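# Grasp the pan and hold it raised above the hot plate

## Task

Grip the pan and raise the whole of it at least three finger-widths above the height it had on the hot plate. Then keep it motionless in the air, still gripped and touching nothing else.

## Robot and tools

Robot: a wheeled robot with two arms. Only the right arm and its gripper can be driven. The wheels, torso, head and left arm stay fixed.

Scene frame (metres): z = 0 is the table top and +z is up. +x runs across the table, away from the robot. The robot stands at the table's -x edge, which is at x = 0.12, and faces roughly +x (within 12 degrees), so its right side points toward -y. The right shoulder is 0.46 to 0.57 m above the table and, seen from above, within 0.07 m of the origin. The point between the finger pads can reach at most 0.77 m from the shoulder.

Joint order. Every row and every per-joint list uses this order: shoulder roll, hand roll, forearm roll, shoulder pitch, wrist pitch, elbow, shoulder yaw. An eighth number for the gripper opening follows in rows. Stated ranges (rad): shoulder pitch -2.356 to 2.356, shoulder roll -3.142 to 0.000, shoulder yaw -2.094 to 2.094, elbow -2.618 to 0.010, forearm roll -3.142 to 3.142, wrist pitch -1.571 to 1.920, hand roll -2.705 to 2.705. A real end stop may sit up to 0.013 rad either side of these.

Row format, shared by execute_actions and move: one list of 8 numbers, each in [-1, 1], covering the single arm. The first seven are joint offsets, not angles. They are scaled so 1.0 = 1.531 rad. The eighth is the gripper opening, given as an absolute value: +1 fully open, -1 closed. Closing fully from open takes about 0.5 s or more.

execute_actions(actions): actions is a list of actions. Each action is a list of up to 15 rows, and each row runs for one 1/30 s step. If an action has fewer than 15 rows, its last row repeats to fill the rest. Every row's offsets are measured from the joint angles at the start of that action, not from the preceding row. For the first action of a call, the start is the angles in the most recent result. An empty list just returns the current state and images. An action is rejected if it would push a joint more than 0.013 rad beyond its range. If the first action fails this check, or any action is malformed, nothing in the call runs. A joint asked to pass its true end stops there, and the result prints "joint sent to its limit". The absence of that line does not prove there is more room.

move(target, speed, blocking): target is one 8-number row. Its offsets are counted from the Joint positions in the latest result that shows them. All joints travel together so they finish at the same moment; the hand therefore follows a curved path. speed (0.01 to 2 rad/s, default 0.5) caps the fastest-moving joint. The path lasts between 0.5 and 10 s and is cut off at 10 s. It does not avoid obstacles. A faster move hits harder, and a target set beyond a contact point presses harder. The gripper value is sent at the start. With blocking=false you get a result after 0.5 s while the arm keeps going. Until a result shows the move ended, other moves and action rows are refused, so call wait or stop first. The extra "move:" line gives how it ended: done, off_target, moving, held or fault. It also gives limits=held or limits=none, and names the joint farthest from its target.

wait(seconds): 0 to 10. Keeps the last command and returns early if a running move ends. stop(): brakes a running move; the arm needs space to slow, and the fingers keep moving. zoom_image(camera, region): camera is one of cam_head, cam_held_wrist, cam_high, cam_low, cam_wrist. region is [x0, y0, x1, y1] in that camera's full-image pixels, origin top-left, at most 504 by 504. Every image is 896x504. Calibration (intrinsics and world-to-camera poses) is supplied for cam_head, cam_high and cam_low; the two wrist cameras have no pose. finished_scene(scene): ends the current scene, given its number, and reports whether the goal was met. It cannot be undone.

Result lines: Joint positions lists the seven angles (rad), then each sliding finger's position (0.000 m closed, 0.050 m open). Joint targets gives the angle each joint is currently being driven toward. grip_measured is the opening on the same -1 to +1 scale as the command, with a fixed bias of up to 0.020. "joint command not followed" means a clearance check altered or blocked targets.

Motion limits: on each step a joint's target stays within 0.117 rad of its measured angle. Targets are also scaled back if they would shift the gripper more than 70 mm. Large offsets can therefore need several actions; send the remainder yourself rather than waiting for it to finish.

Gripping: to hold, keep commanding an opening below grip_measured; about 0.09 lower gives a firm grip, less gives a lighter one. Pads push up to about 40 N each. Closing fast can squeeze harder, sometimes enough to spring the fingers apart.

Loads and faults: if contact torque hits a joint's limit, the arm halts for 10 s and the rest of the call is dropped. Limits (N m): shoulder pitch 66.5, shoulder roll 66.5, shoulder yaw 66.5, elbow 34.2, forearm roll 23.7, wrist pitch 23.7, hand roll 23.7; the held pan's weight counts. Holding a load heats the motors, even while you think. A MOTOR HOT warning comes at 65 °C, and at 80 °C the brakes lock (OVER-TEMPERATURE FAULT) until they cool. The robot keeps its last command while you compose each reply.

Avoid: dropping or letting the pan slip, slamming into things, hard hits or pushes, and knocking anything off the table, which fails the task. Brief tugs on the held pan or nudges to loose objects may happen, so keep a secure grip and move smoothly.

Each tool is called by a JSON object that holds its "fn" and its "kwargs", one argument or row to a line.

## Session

{"fn": "execute_actions", "kwargs": {
  "actions": []
}}

Scene clock: 0.00 s.
grip_measured=+0.98
Joint names: [shoulder roll, hand roll, forearm roll, shoulder pitch, wrist pitch, elbow, shoulder yaw]
Joint positions: [-1.224 -0.356  1.447 -0.969 -0.647 -2.019  0.675  0.05   0.05 ]
Joint targets: [-1.224 -0.356 1.447 -0.969 -0.647 -2.019 0.675 0.050 0.050]

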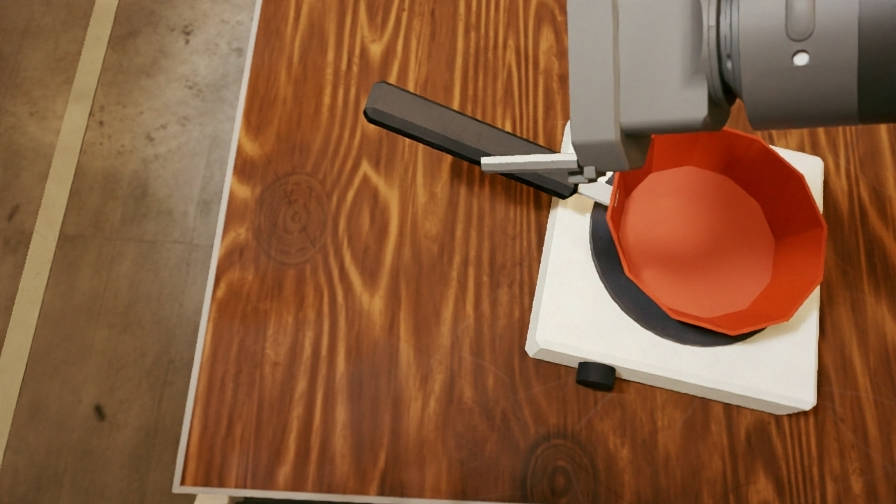

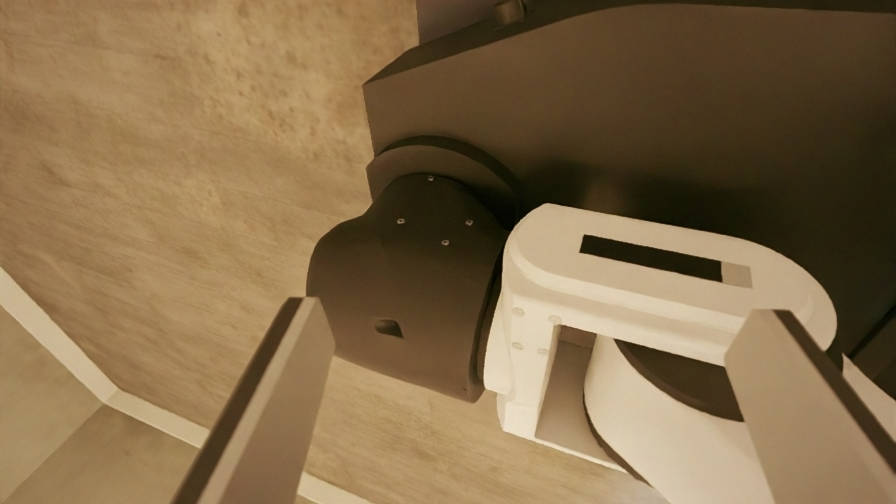

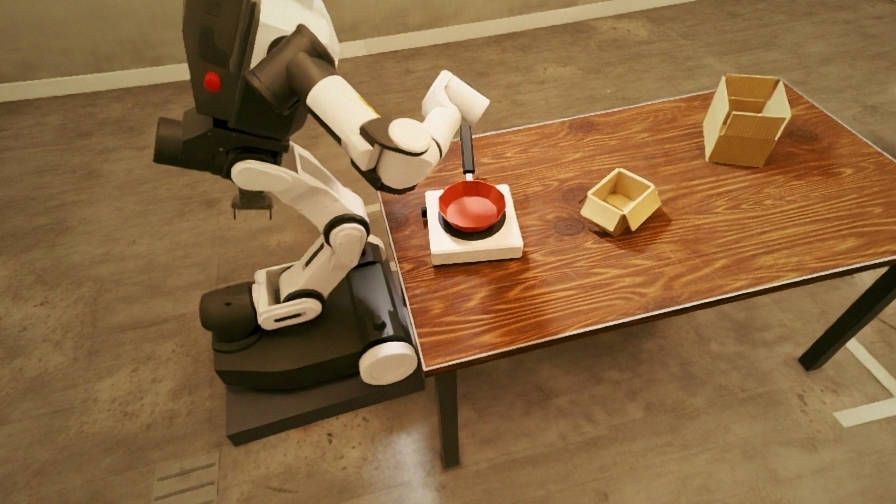

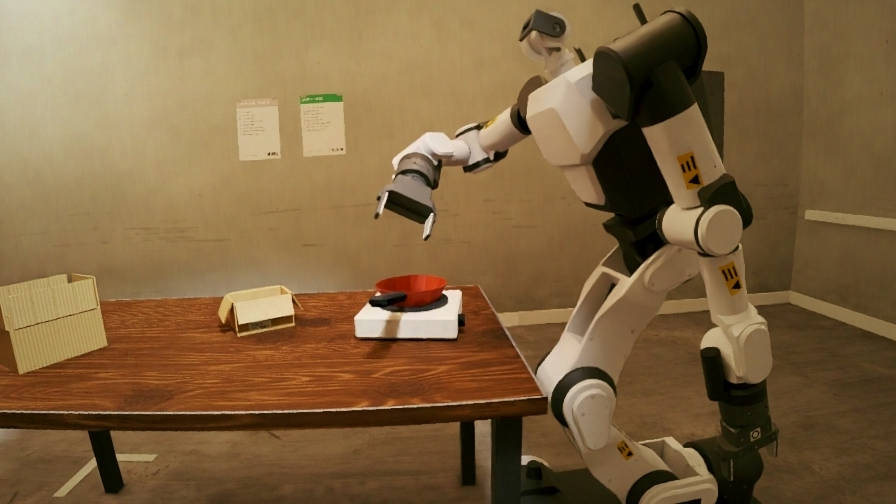

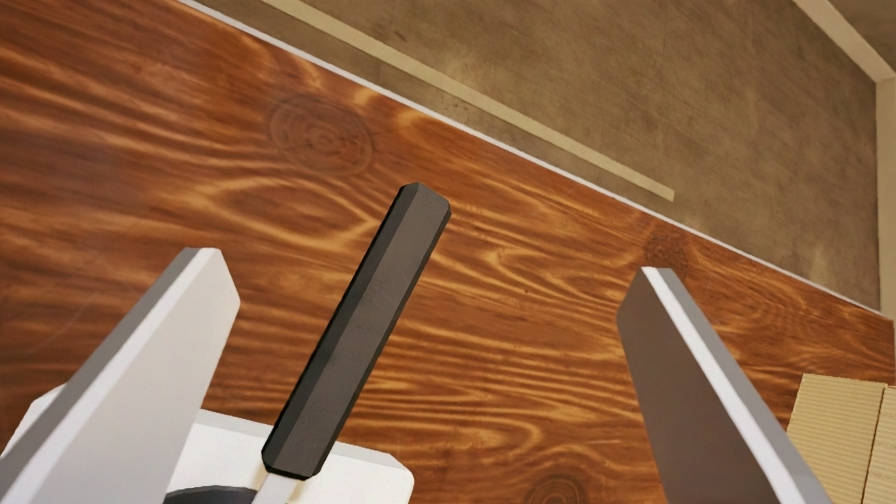

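{"fn": "zoom_image", "kwargs": {
  "camera": "cam_head",
  "region": [340, 50, 660, 270]
}}

{"fn": "zoom_image", "kwargs": {
  "camera": "cam_high",
  "region": [400, 100, 560, 280]
}}

{"fn": "zoom_image", "kwargs": {
  "camera": "cam_low",
  "region": [340, 260, 490, 360]
}}

Region (340, 50, 660, 270) of cam_head's 896x504 image, scaled by 1.575, with more detail than that image has; it fills the top 346 rows of this view, and the rest is white.

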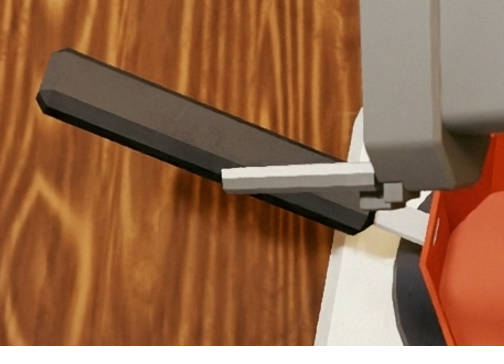

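Region (400, 100, 560, 280) of cam_high's 896x504 image, scaled by 2.800, with more detail than that image has.

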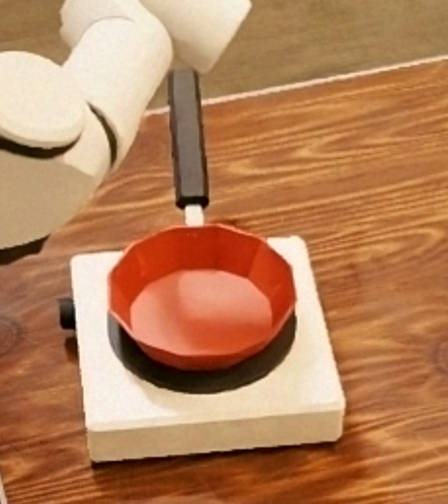

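Region (340, 260, 490, 360) of cam_low's 896x504 image, scaled by 3.360, with more detail than that image has.

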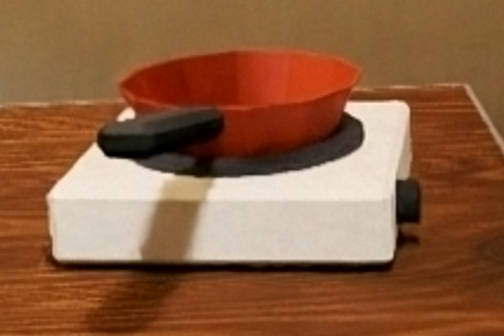

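{"fn": "zoom_image", "kwargs": {
  "camera": "cam_low",
  "region": [360, 110, 520, 260]
}}

{"fn": "zoom_image", "kwargs": {
  "camera": "cam_high",
  "region": [340, 50, 520, 210]
}}

Region (360, 110, 520, 260) of cam_low's 896x504 image, scaled by 3.150, with more detail than that image has; it fills the top 472 rows of this view, and the rest is white.

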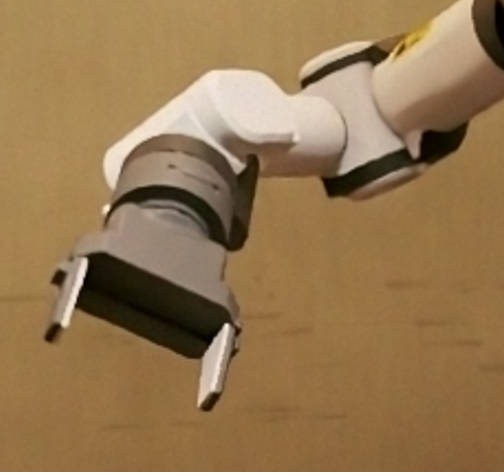

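Region (340, 50, 520, 210) of cam_high's 896x504 image, scaled by 2.800, with more detail than that image has.

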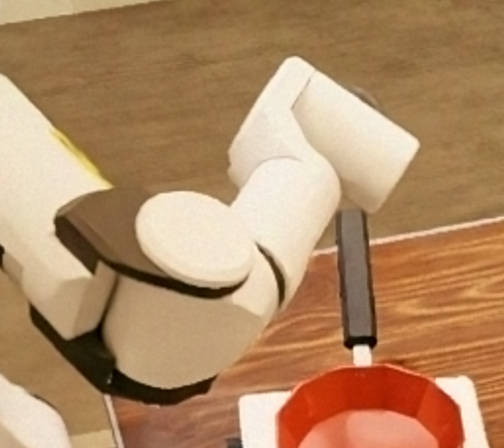

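{"fn": "move", "kwargs": {
  "target": [0.3576, -0.7516, 0.0818, -0.6382, -0.5290, 0.4324, 0.6040, 1.0],
  "speed": 0.9
}}

Scene clock: 64.57 s.
grip_measured=+0.98
Joint names: [shoulder roll, hand roll, forearm roll, shoulder pitch, wrist pitch, elbow, shoulder yaw]
Joint positions: [-0.677 -1.507  1.572 -1.945 -1.457 -1.357  1.599  0.05   0.05 ]
Joint targets: [-0.677 -1.507 1.572 -1.946 -1.457 -1.357 1.599 0.050 0.050]
move: done; limits=none; farthest joint: the shoulder yaw, 0.001 radians from its target (0.925 radians at the start)

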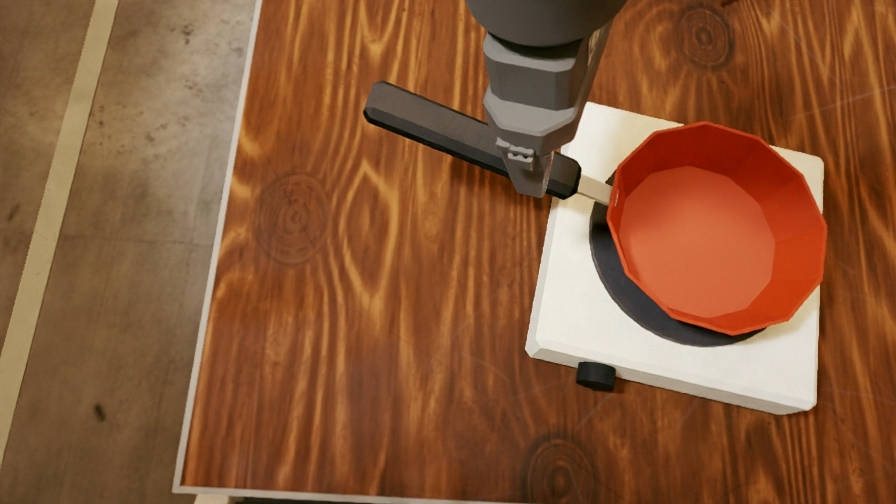

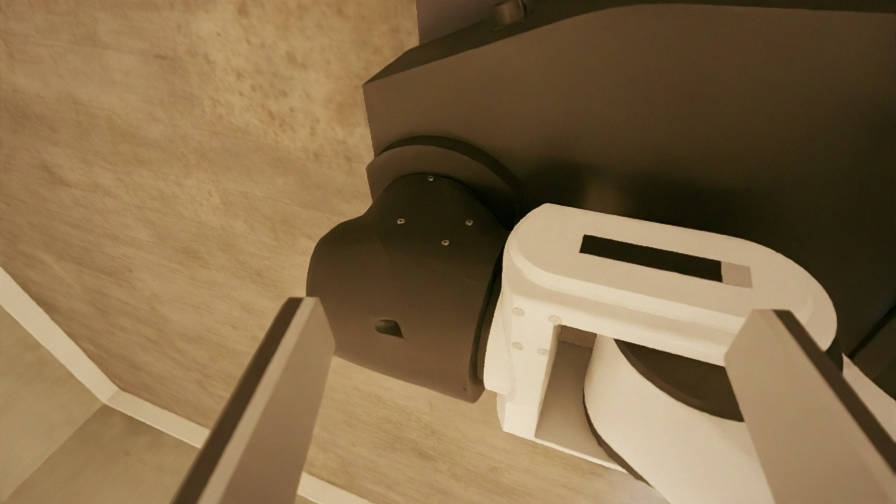

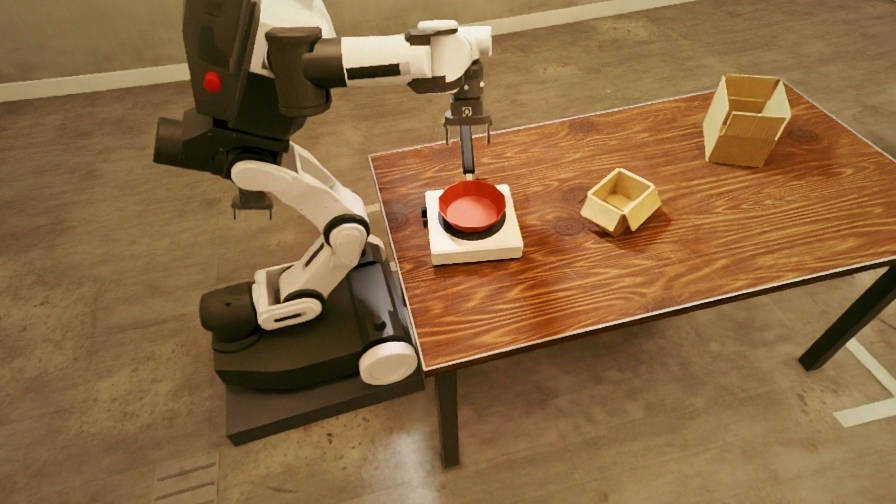

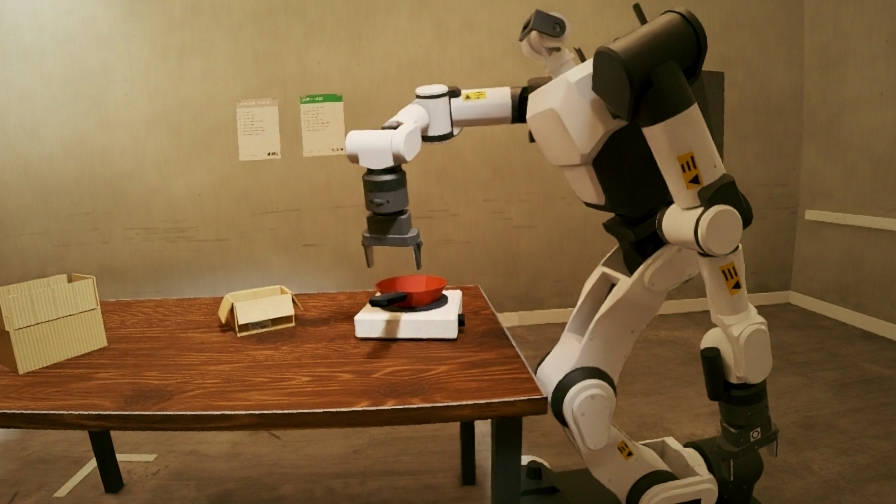

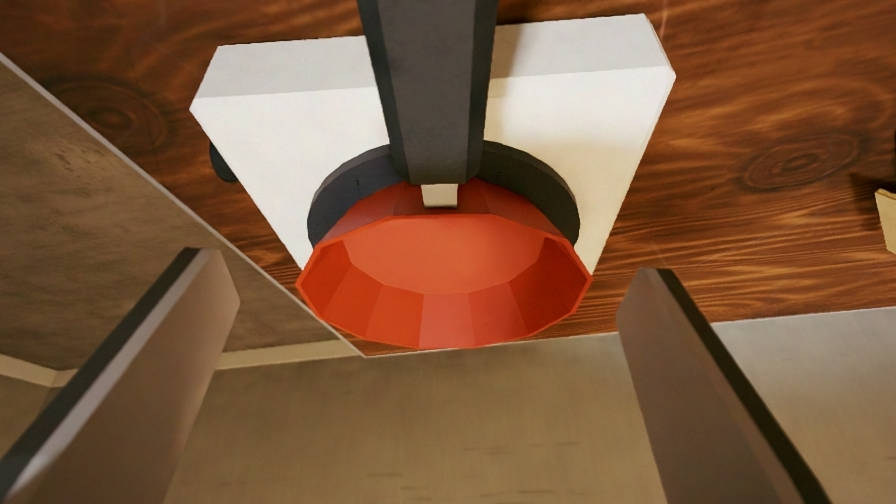

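{"fn": "zoom_image", "kwargs": {
  "camera": "cam_wrist",
  "region": [180, 0, 684, 360]
}}

{"fn": "zoom_image", "kwargs": {
  "camera": "cam_head",
  "region": [350, 0, 670, 250]
}}

{"fn": "zoom_image", "kwargs": {
  "camera": "cam_low",
  "region": [340, 200, 470, 330]
}}

{"fn": "zoom_image", "kwargs": {
  "camera": "cam_high",
  "region": [420, 80, 530, 200]
}}

Region (180, 0, 684, 360) of cam_wrist's 896x504 image, scaled by 1.000; it fills the top 360 rows of this view, and the rest is white.

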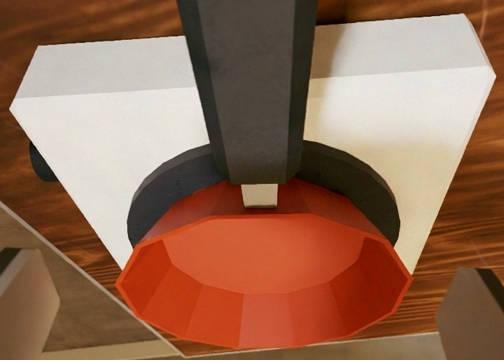

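Region (350, 0, 670, 250) of cam_head's 896x504 image, scaled by 1.575, with more detail than that image has; it fills the top 394 rows of this view, and the rest is white.

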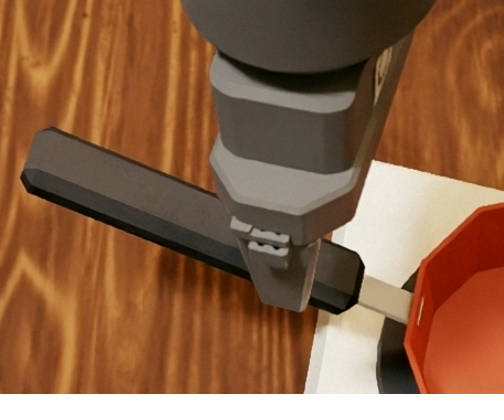

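Region (340, 200, 470, 330) of cam_low's 896x504 image, scaled by 3.877, with more detail than that image has.

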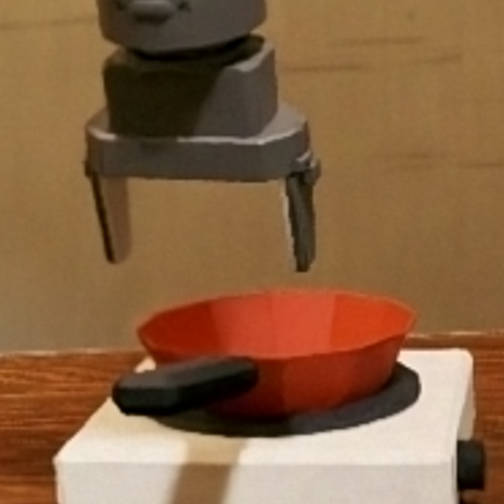

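Region (420, 80, 530, 200) of cam_high's 896x504 image, scaled by 4.200, with more detail than that image has; it fills the left 462 columns of this view, and the rest is white.

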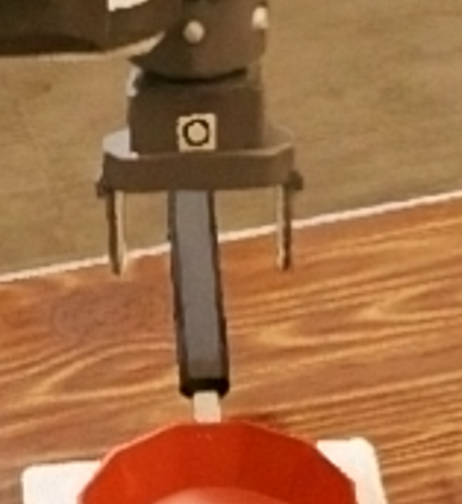

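{"fn": "move", "kwargs": {
  "target": [0.0482, 0.0642, 0.0894, 0.1293, 0.1066, 0.0969, 0.0356, 0.15],
  "speed": 0.25
}}

{"fn": "zoom_image", "kwargs": {
  "camera": "cam_low",
  "region": [355, 250, 445, 330]
}}

{"fn": "zoom_image", "kwargs": {
  "camera": "cam_head",
  "region": [400, 40, 660, 260]
}}

{"fn": "zoom_image", "kwargs": {
  "camera": "cam_high",
  "region": [425, 120, 515, 210]
}}

Scene clock: 98.00 s.
grip_measured=+0.15
Joint names: [shoulder roll, hand roll, forearm roll, shoulder pitch, wrist pitch, elbow, shoulder yaw]
Joint positions: [-0.604 -1.408  1.709 -1.748 -1.294 -1.209  1.653  0.029  0.029]
Joint targets: [-0.603 -1.408 1.709 -1.748 -1.294 -1.209 1.653 0.029 0.029]
move: done; limits=none; farthest joint: the elbow, 0.001 radians from its target (0.149 radians at the start)

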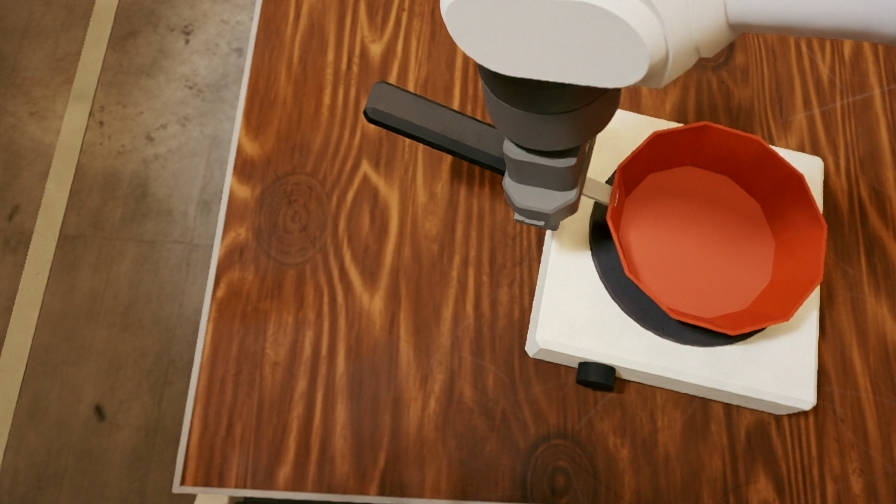

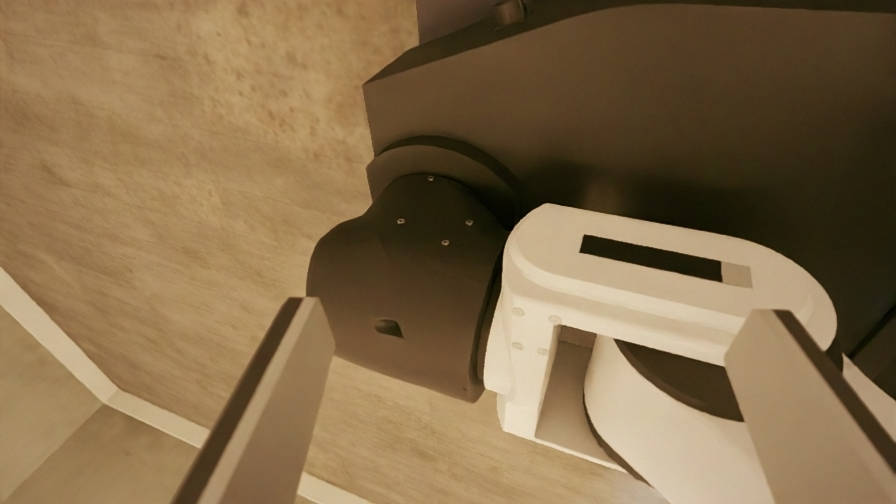

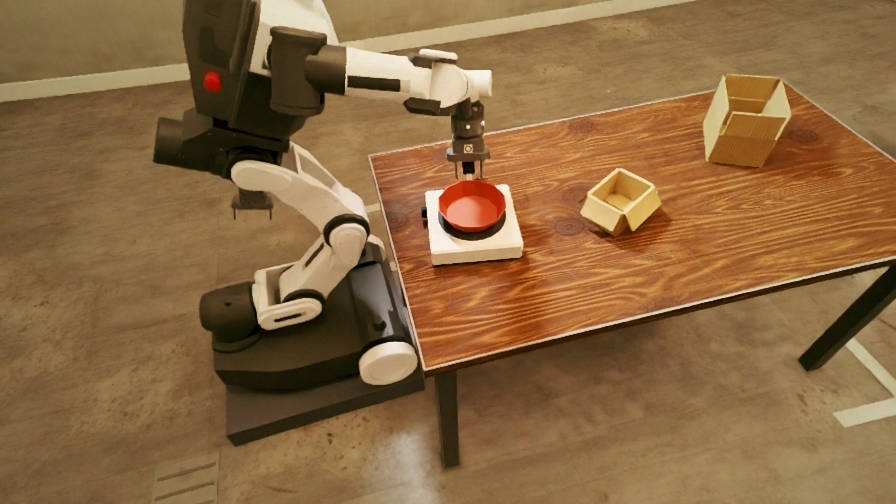

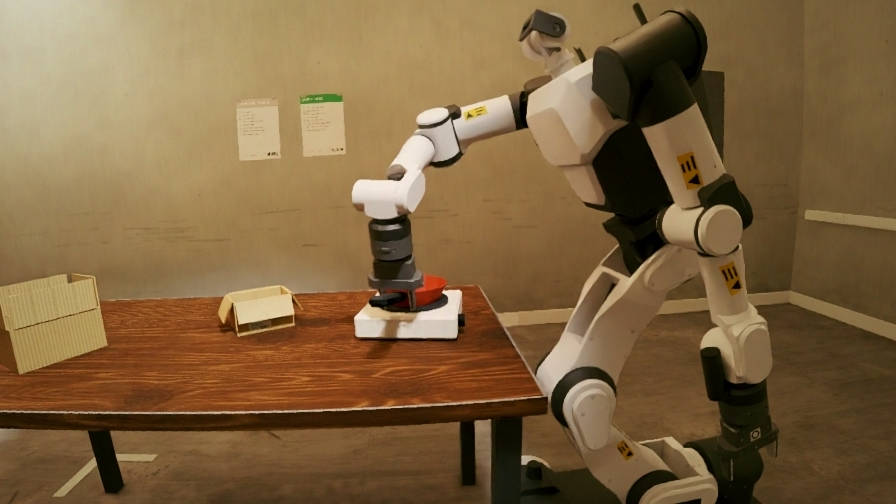

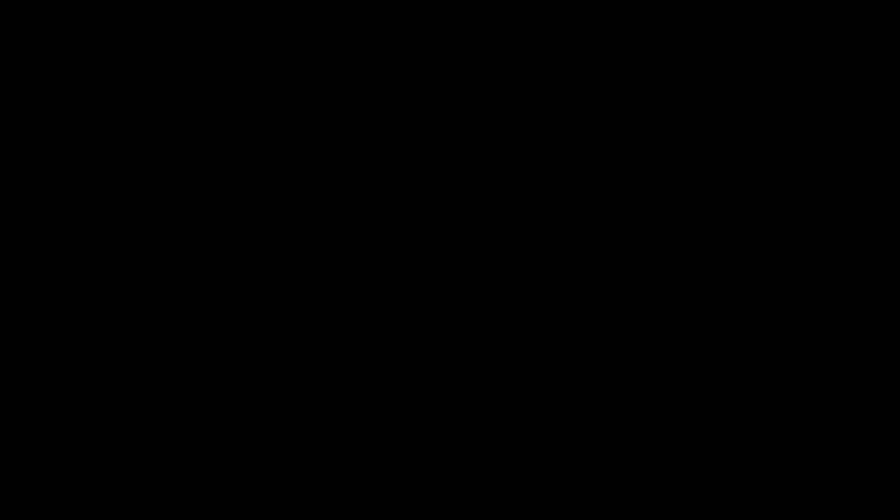

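Region (355, 250, 445, 330) of cam_low's 896x504 image, scaled by 5.600, with more detail than that image has.

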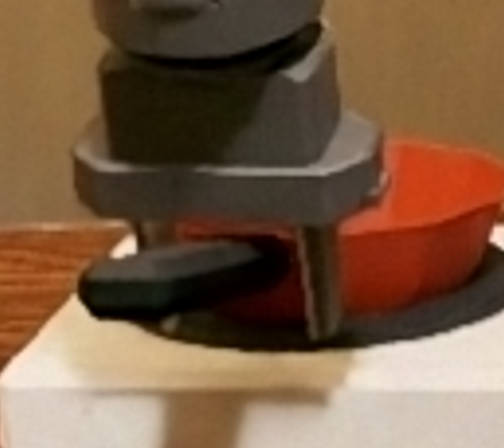

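Region (400, 40, 660, 260) of cam_head's 896x504 image, scaled by 1.938, with more detail than that image has; it fills the top 426 rows of this view, and the rest is white.

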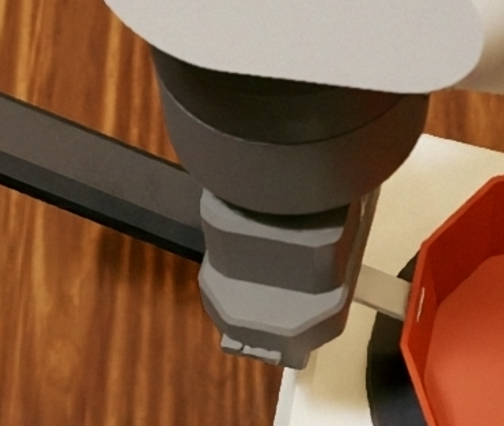

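Region (425, 120, 515, 210) of cam_high's 896x504 image, scaled by 5.600, with more detail than that image has.

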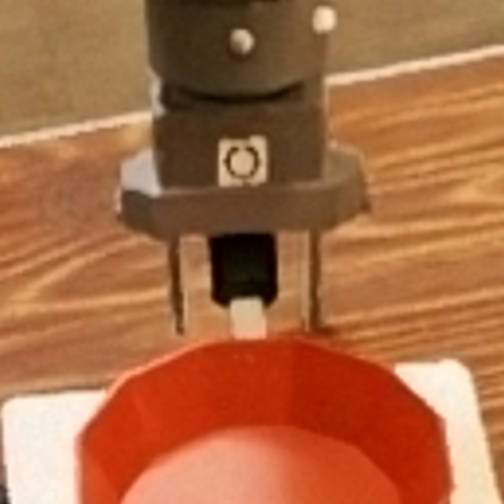

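{"fn": "execute_actions", "kwargs": {
  "actions": [
    [[0.0004,0.0003,0.0004,0.0007,0.0006,0.0009,0.0002,0.12],[0.001,0.0008,0.001,0.0017,0.0014,0.0021,0.0004,0.09],[0.0017,0.0015,0.0017,0.003,0.0025,0.0037,0.0006,0.06],[0.0025,0.0021,0.0025,0.0044,0.0036,0.0054,0.001,0.03],[0.0033,0.0028,0.0034,0.0058,0.0048,0.0071,0.0013,0.0],[0.004,0.0035,0.0042,0.0072,0.006,0.0088,0.0016,-0.03],[0.0048,0.0041,0.005,0.0086,0.0071,0.0105,0.0019,-0.06],[0.0055,0.0048,0.0057,0.0099,0.0082,0.0121,0.0021,-0.09],[0.0061,0.0053,0.0063,0.0109,0.009,0.0133,0.0024,-0.12],[0.0065,0.0056,0.0067,0.0116,0.0096,0.0142,0.0025,-0.15],[0.0065,0.0056,0.0067,0.0116,0.0096,0.0142,0.0025,-0.18],[0.0065,0.0056,0.0067,0.0116,0.0096,0.0142,0.0025,-0.21],[0.0065,0.0056,0.0067,0.0116,0.0096,0.0142,0.0025,-0.24]]
  ]
}}

{"fn": "zoom_image", "kwargs": {
  "camera": "cam_low",
  "region": [355, 250, 445, 330]
}}

{"fn": "zoom_image", "kwargs": {
  "camera": "cam_high",
  "region": [425, 120, 515, 210]
}}

Scene clock: 111.73 s.
grip_measured=-0.24
Joint names: [shoulder roll, hand roll, forearm roll, shoulder pitch, wrist pitch, elbow, shoulder yaw]
Joint positions: [-0.594 -1.4    1.719 -1.73  -1.279 -1.188  1.657  0.019  0.019]
Joint targets: [-0.594 -1.400 1.719 -1.730 -1.279 -1.187 1.657 0.019 0.019]

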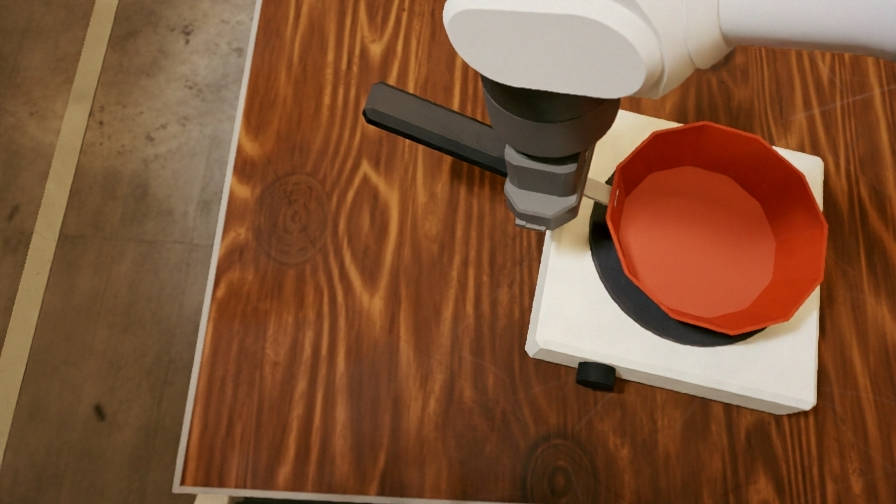

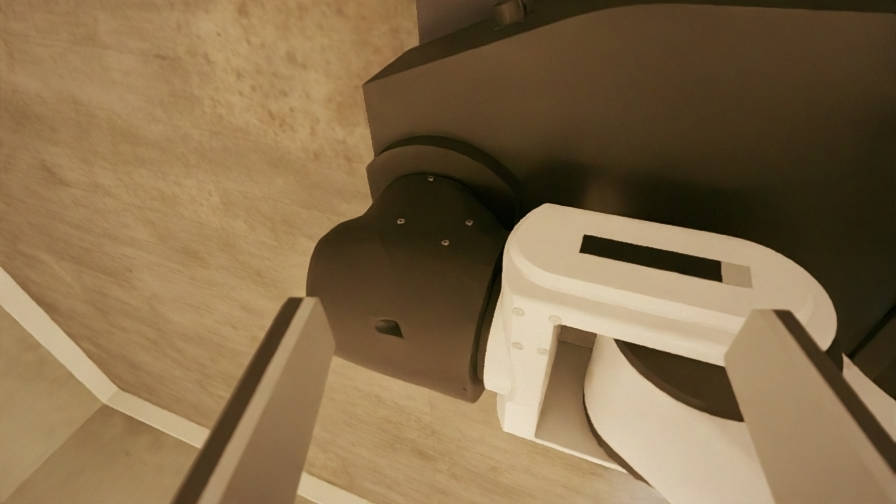

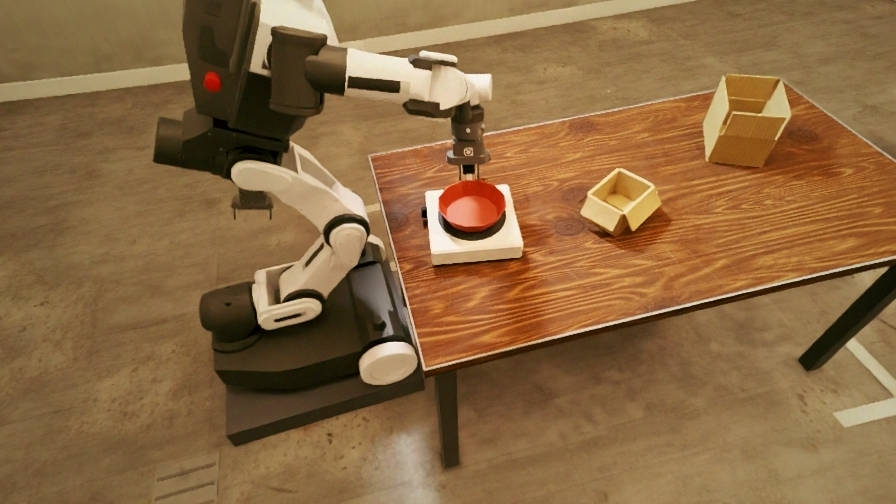

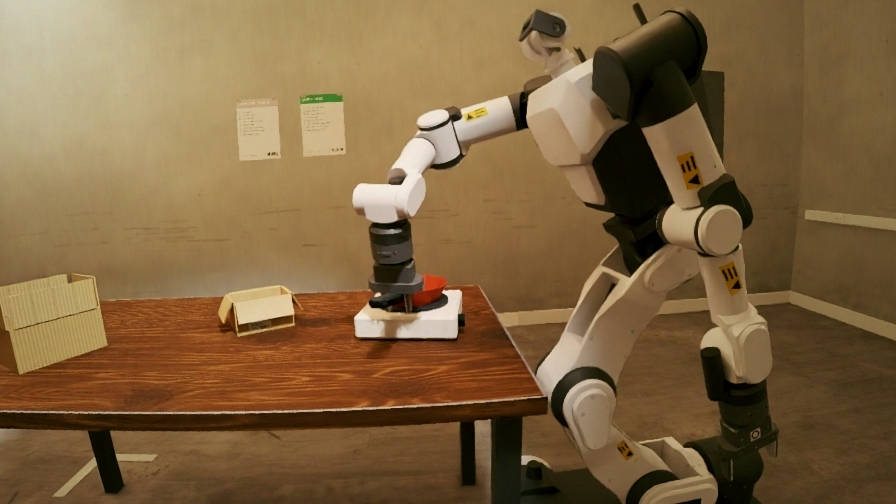

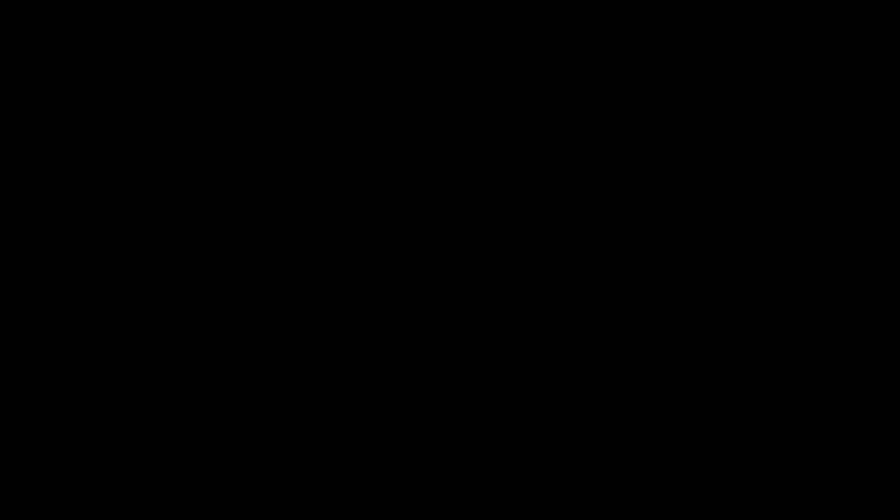

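Region (355, 250, 445, 330) of cam_low's 896x504 image, scaled by 5.600, with more detail than that image has.

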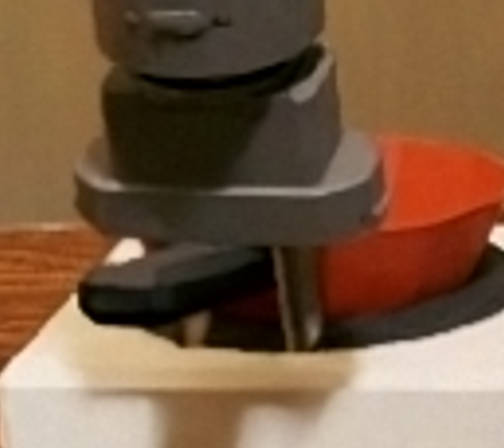

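Region (425, 120, 515, 210) of cam_high's 896x504 image, scaled by 5.600, with more detail than that image has.

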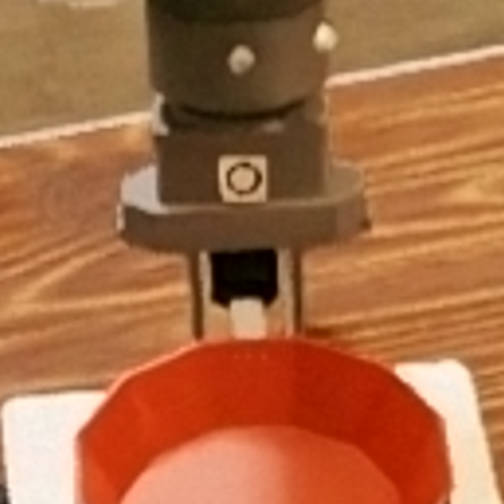

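{"fn": "execute_actions", "kwargs": {
  "actions": [
    [[0,0,0,0,0,0,0,-0.26],[0,0,0,0,0,0,0,-0.28],[0,0,0,0,0,0,0,-0.30],[0,0,0,0,0,0,0,-0.32],[0,0,0,0,0,0,0,-0.34],[0,0,0,0,0,0,0,-0.36],[0,0,0,0,0,0,0,-0.38],[0,0,0,0,0,0,0,-0.40],[0,0,0,0,0,0,0,-0.42],[0,0,0,0,0,0,0,-0.44],[0,0,0,0,0,0,0,-0.46],[0,0,0,0,0,0,0,-0.48],[0,0,0,0,0,0,0,-0.50],[0,0,0,0,0,0,0,-0.52]]
  ]
}}

Scene clock: 114.87 s.
grip_measured=-0.35
Joint names: [shoulder roll, hand roll, forearm roll, shoulder pitch, wrist pitch, elbow, shoulder yaw]
Joint positions: [-0.594 -1.4    1.719 -1.731 -1.279 -1.188  1.657  0.016  0.016]
Joint targets: [-0.594 -1.400 1.719 -1.730 -1.279 -1.188 1.657 0.012 0.012]

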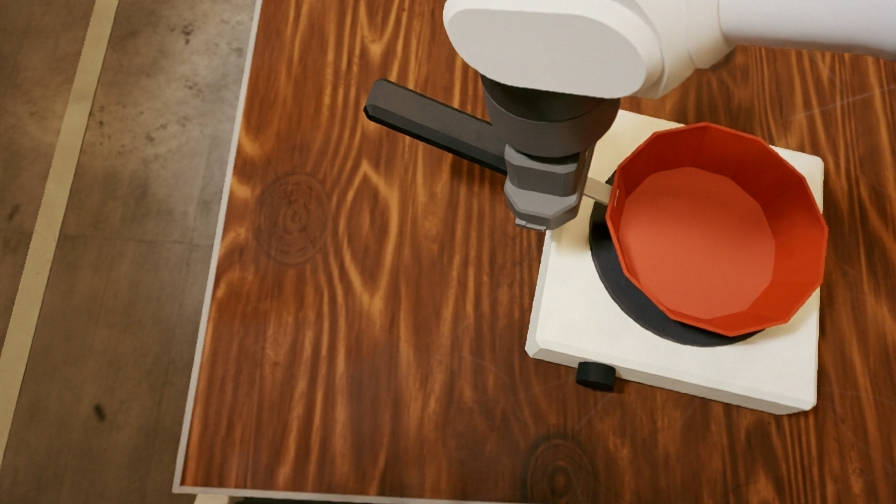

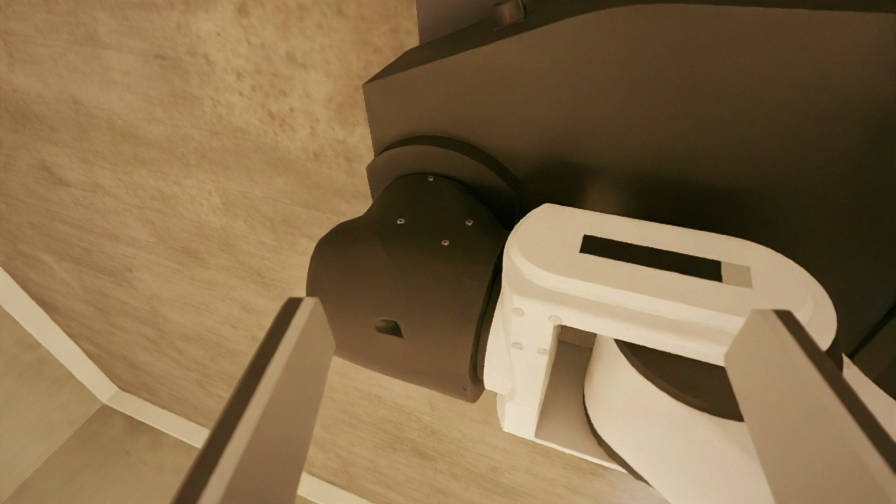

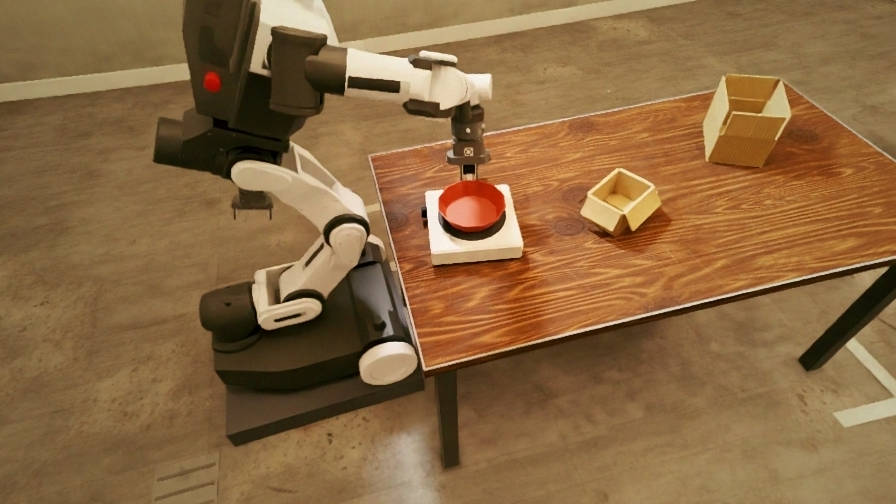

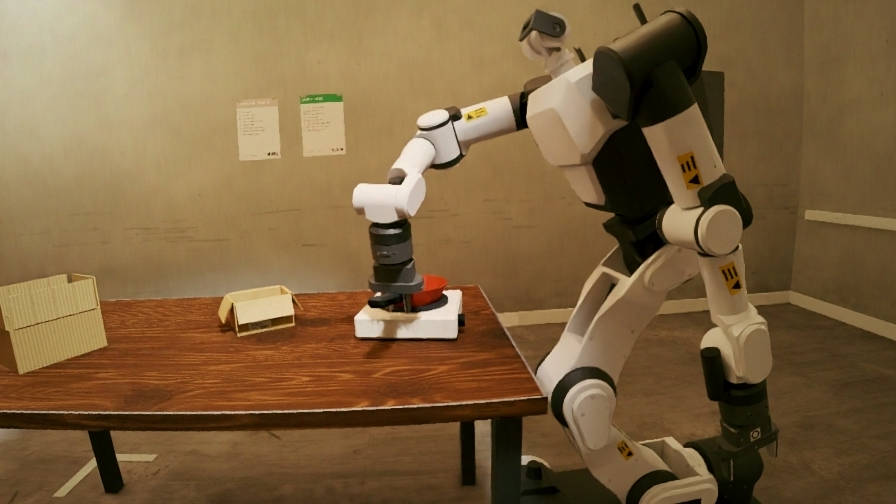

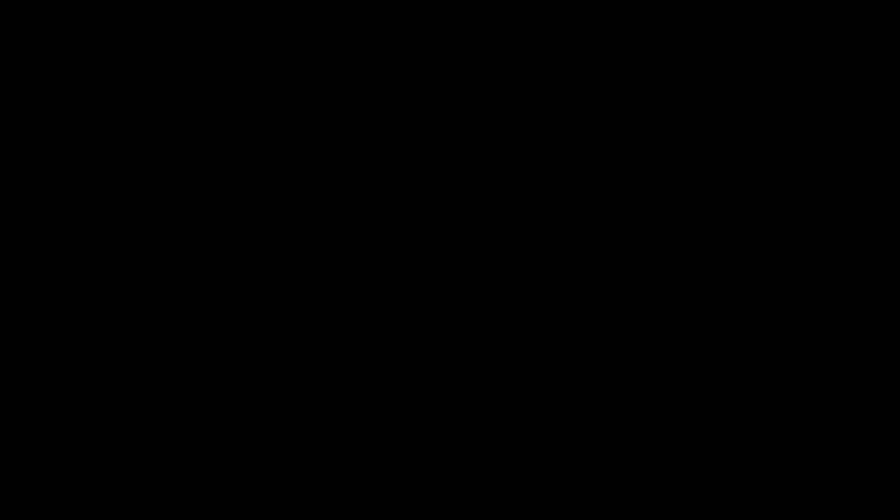

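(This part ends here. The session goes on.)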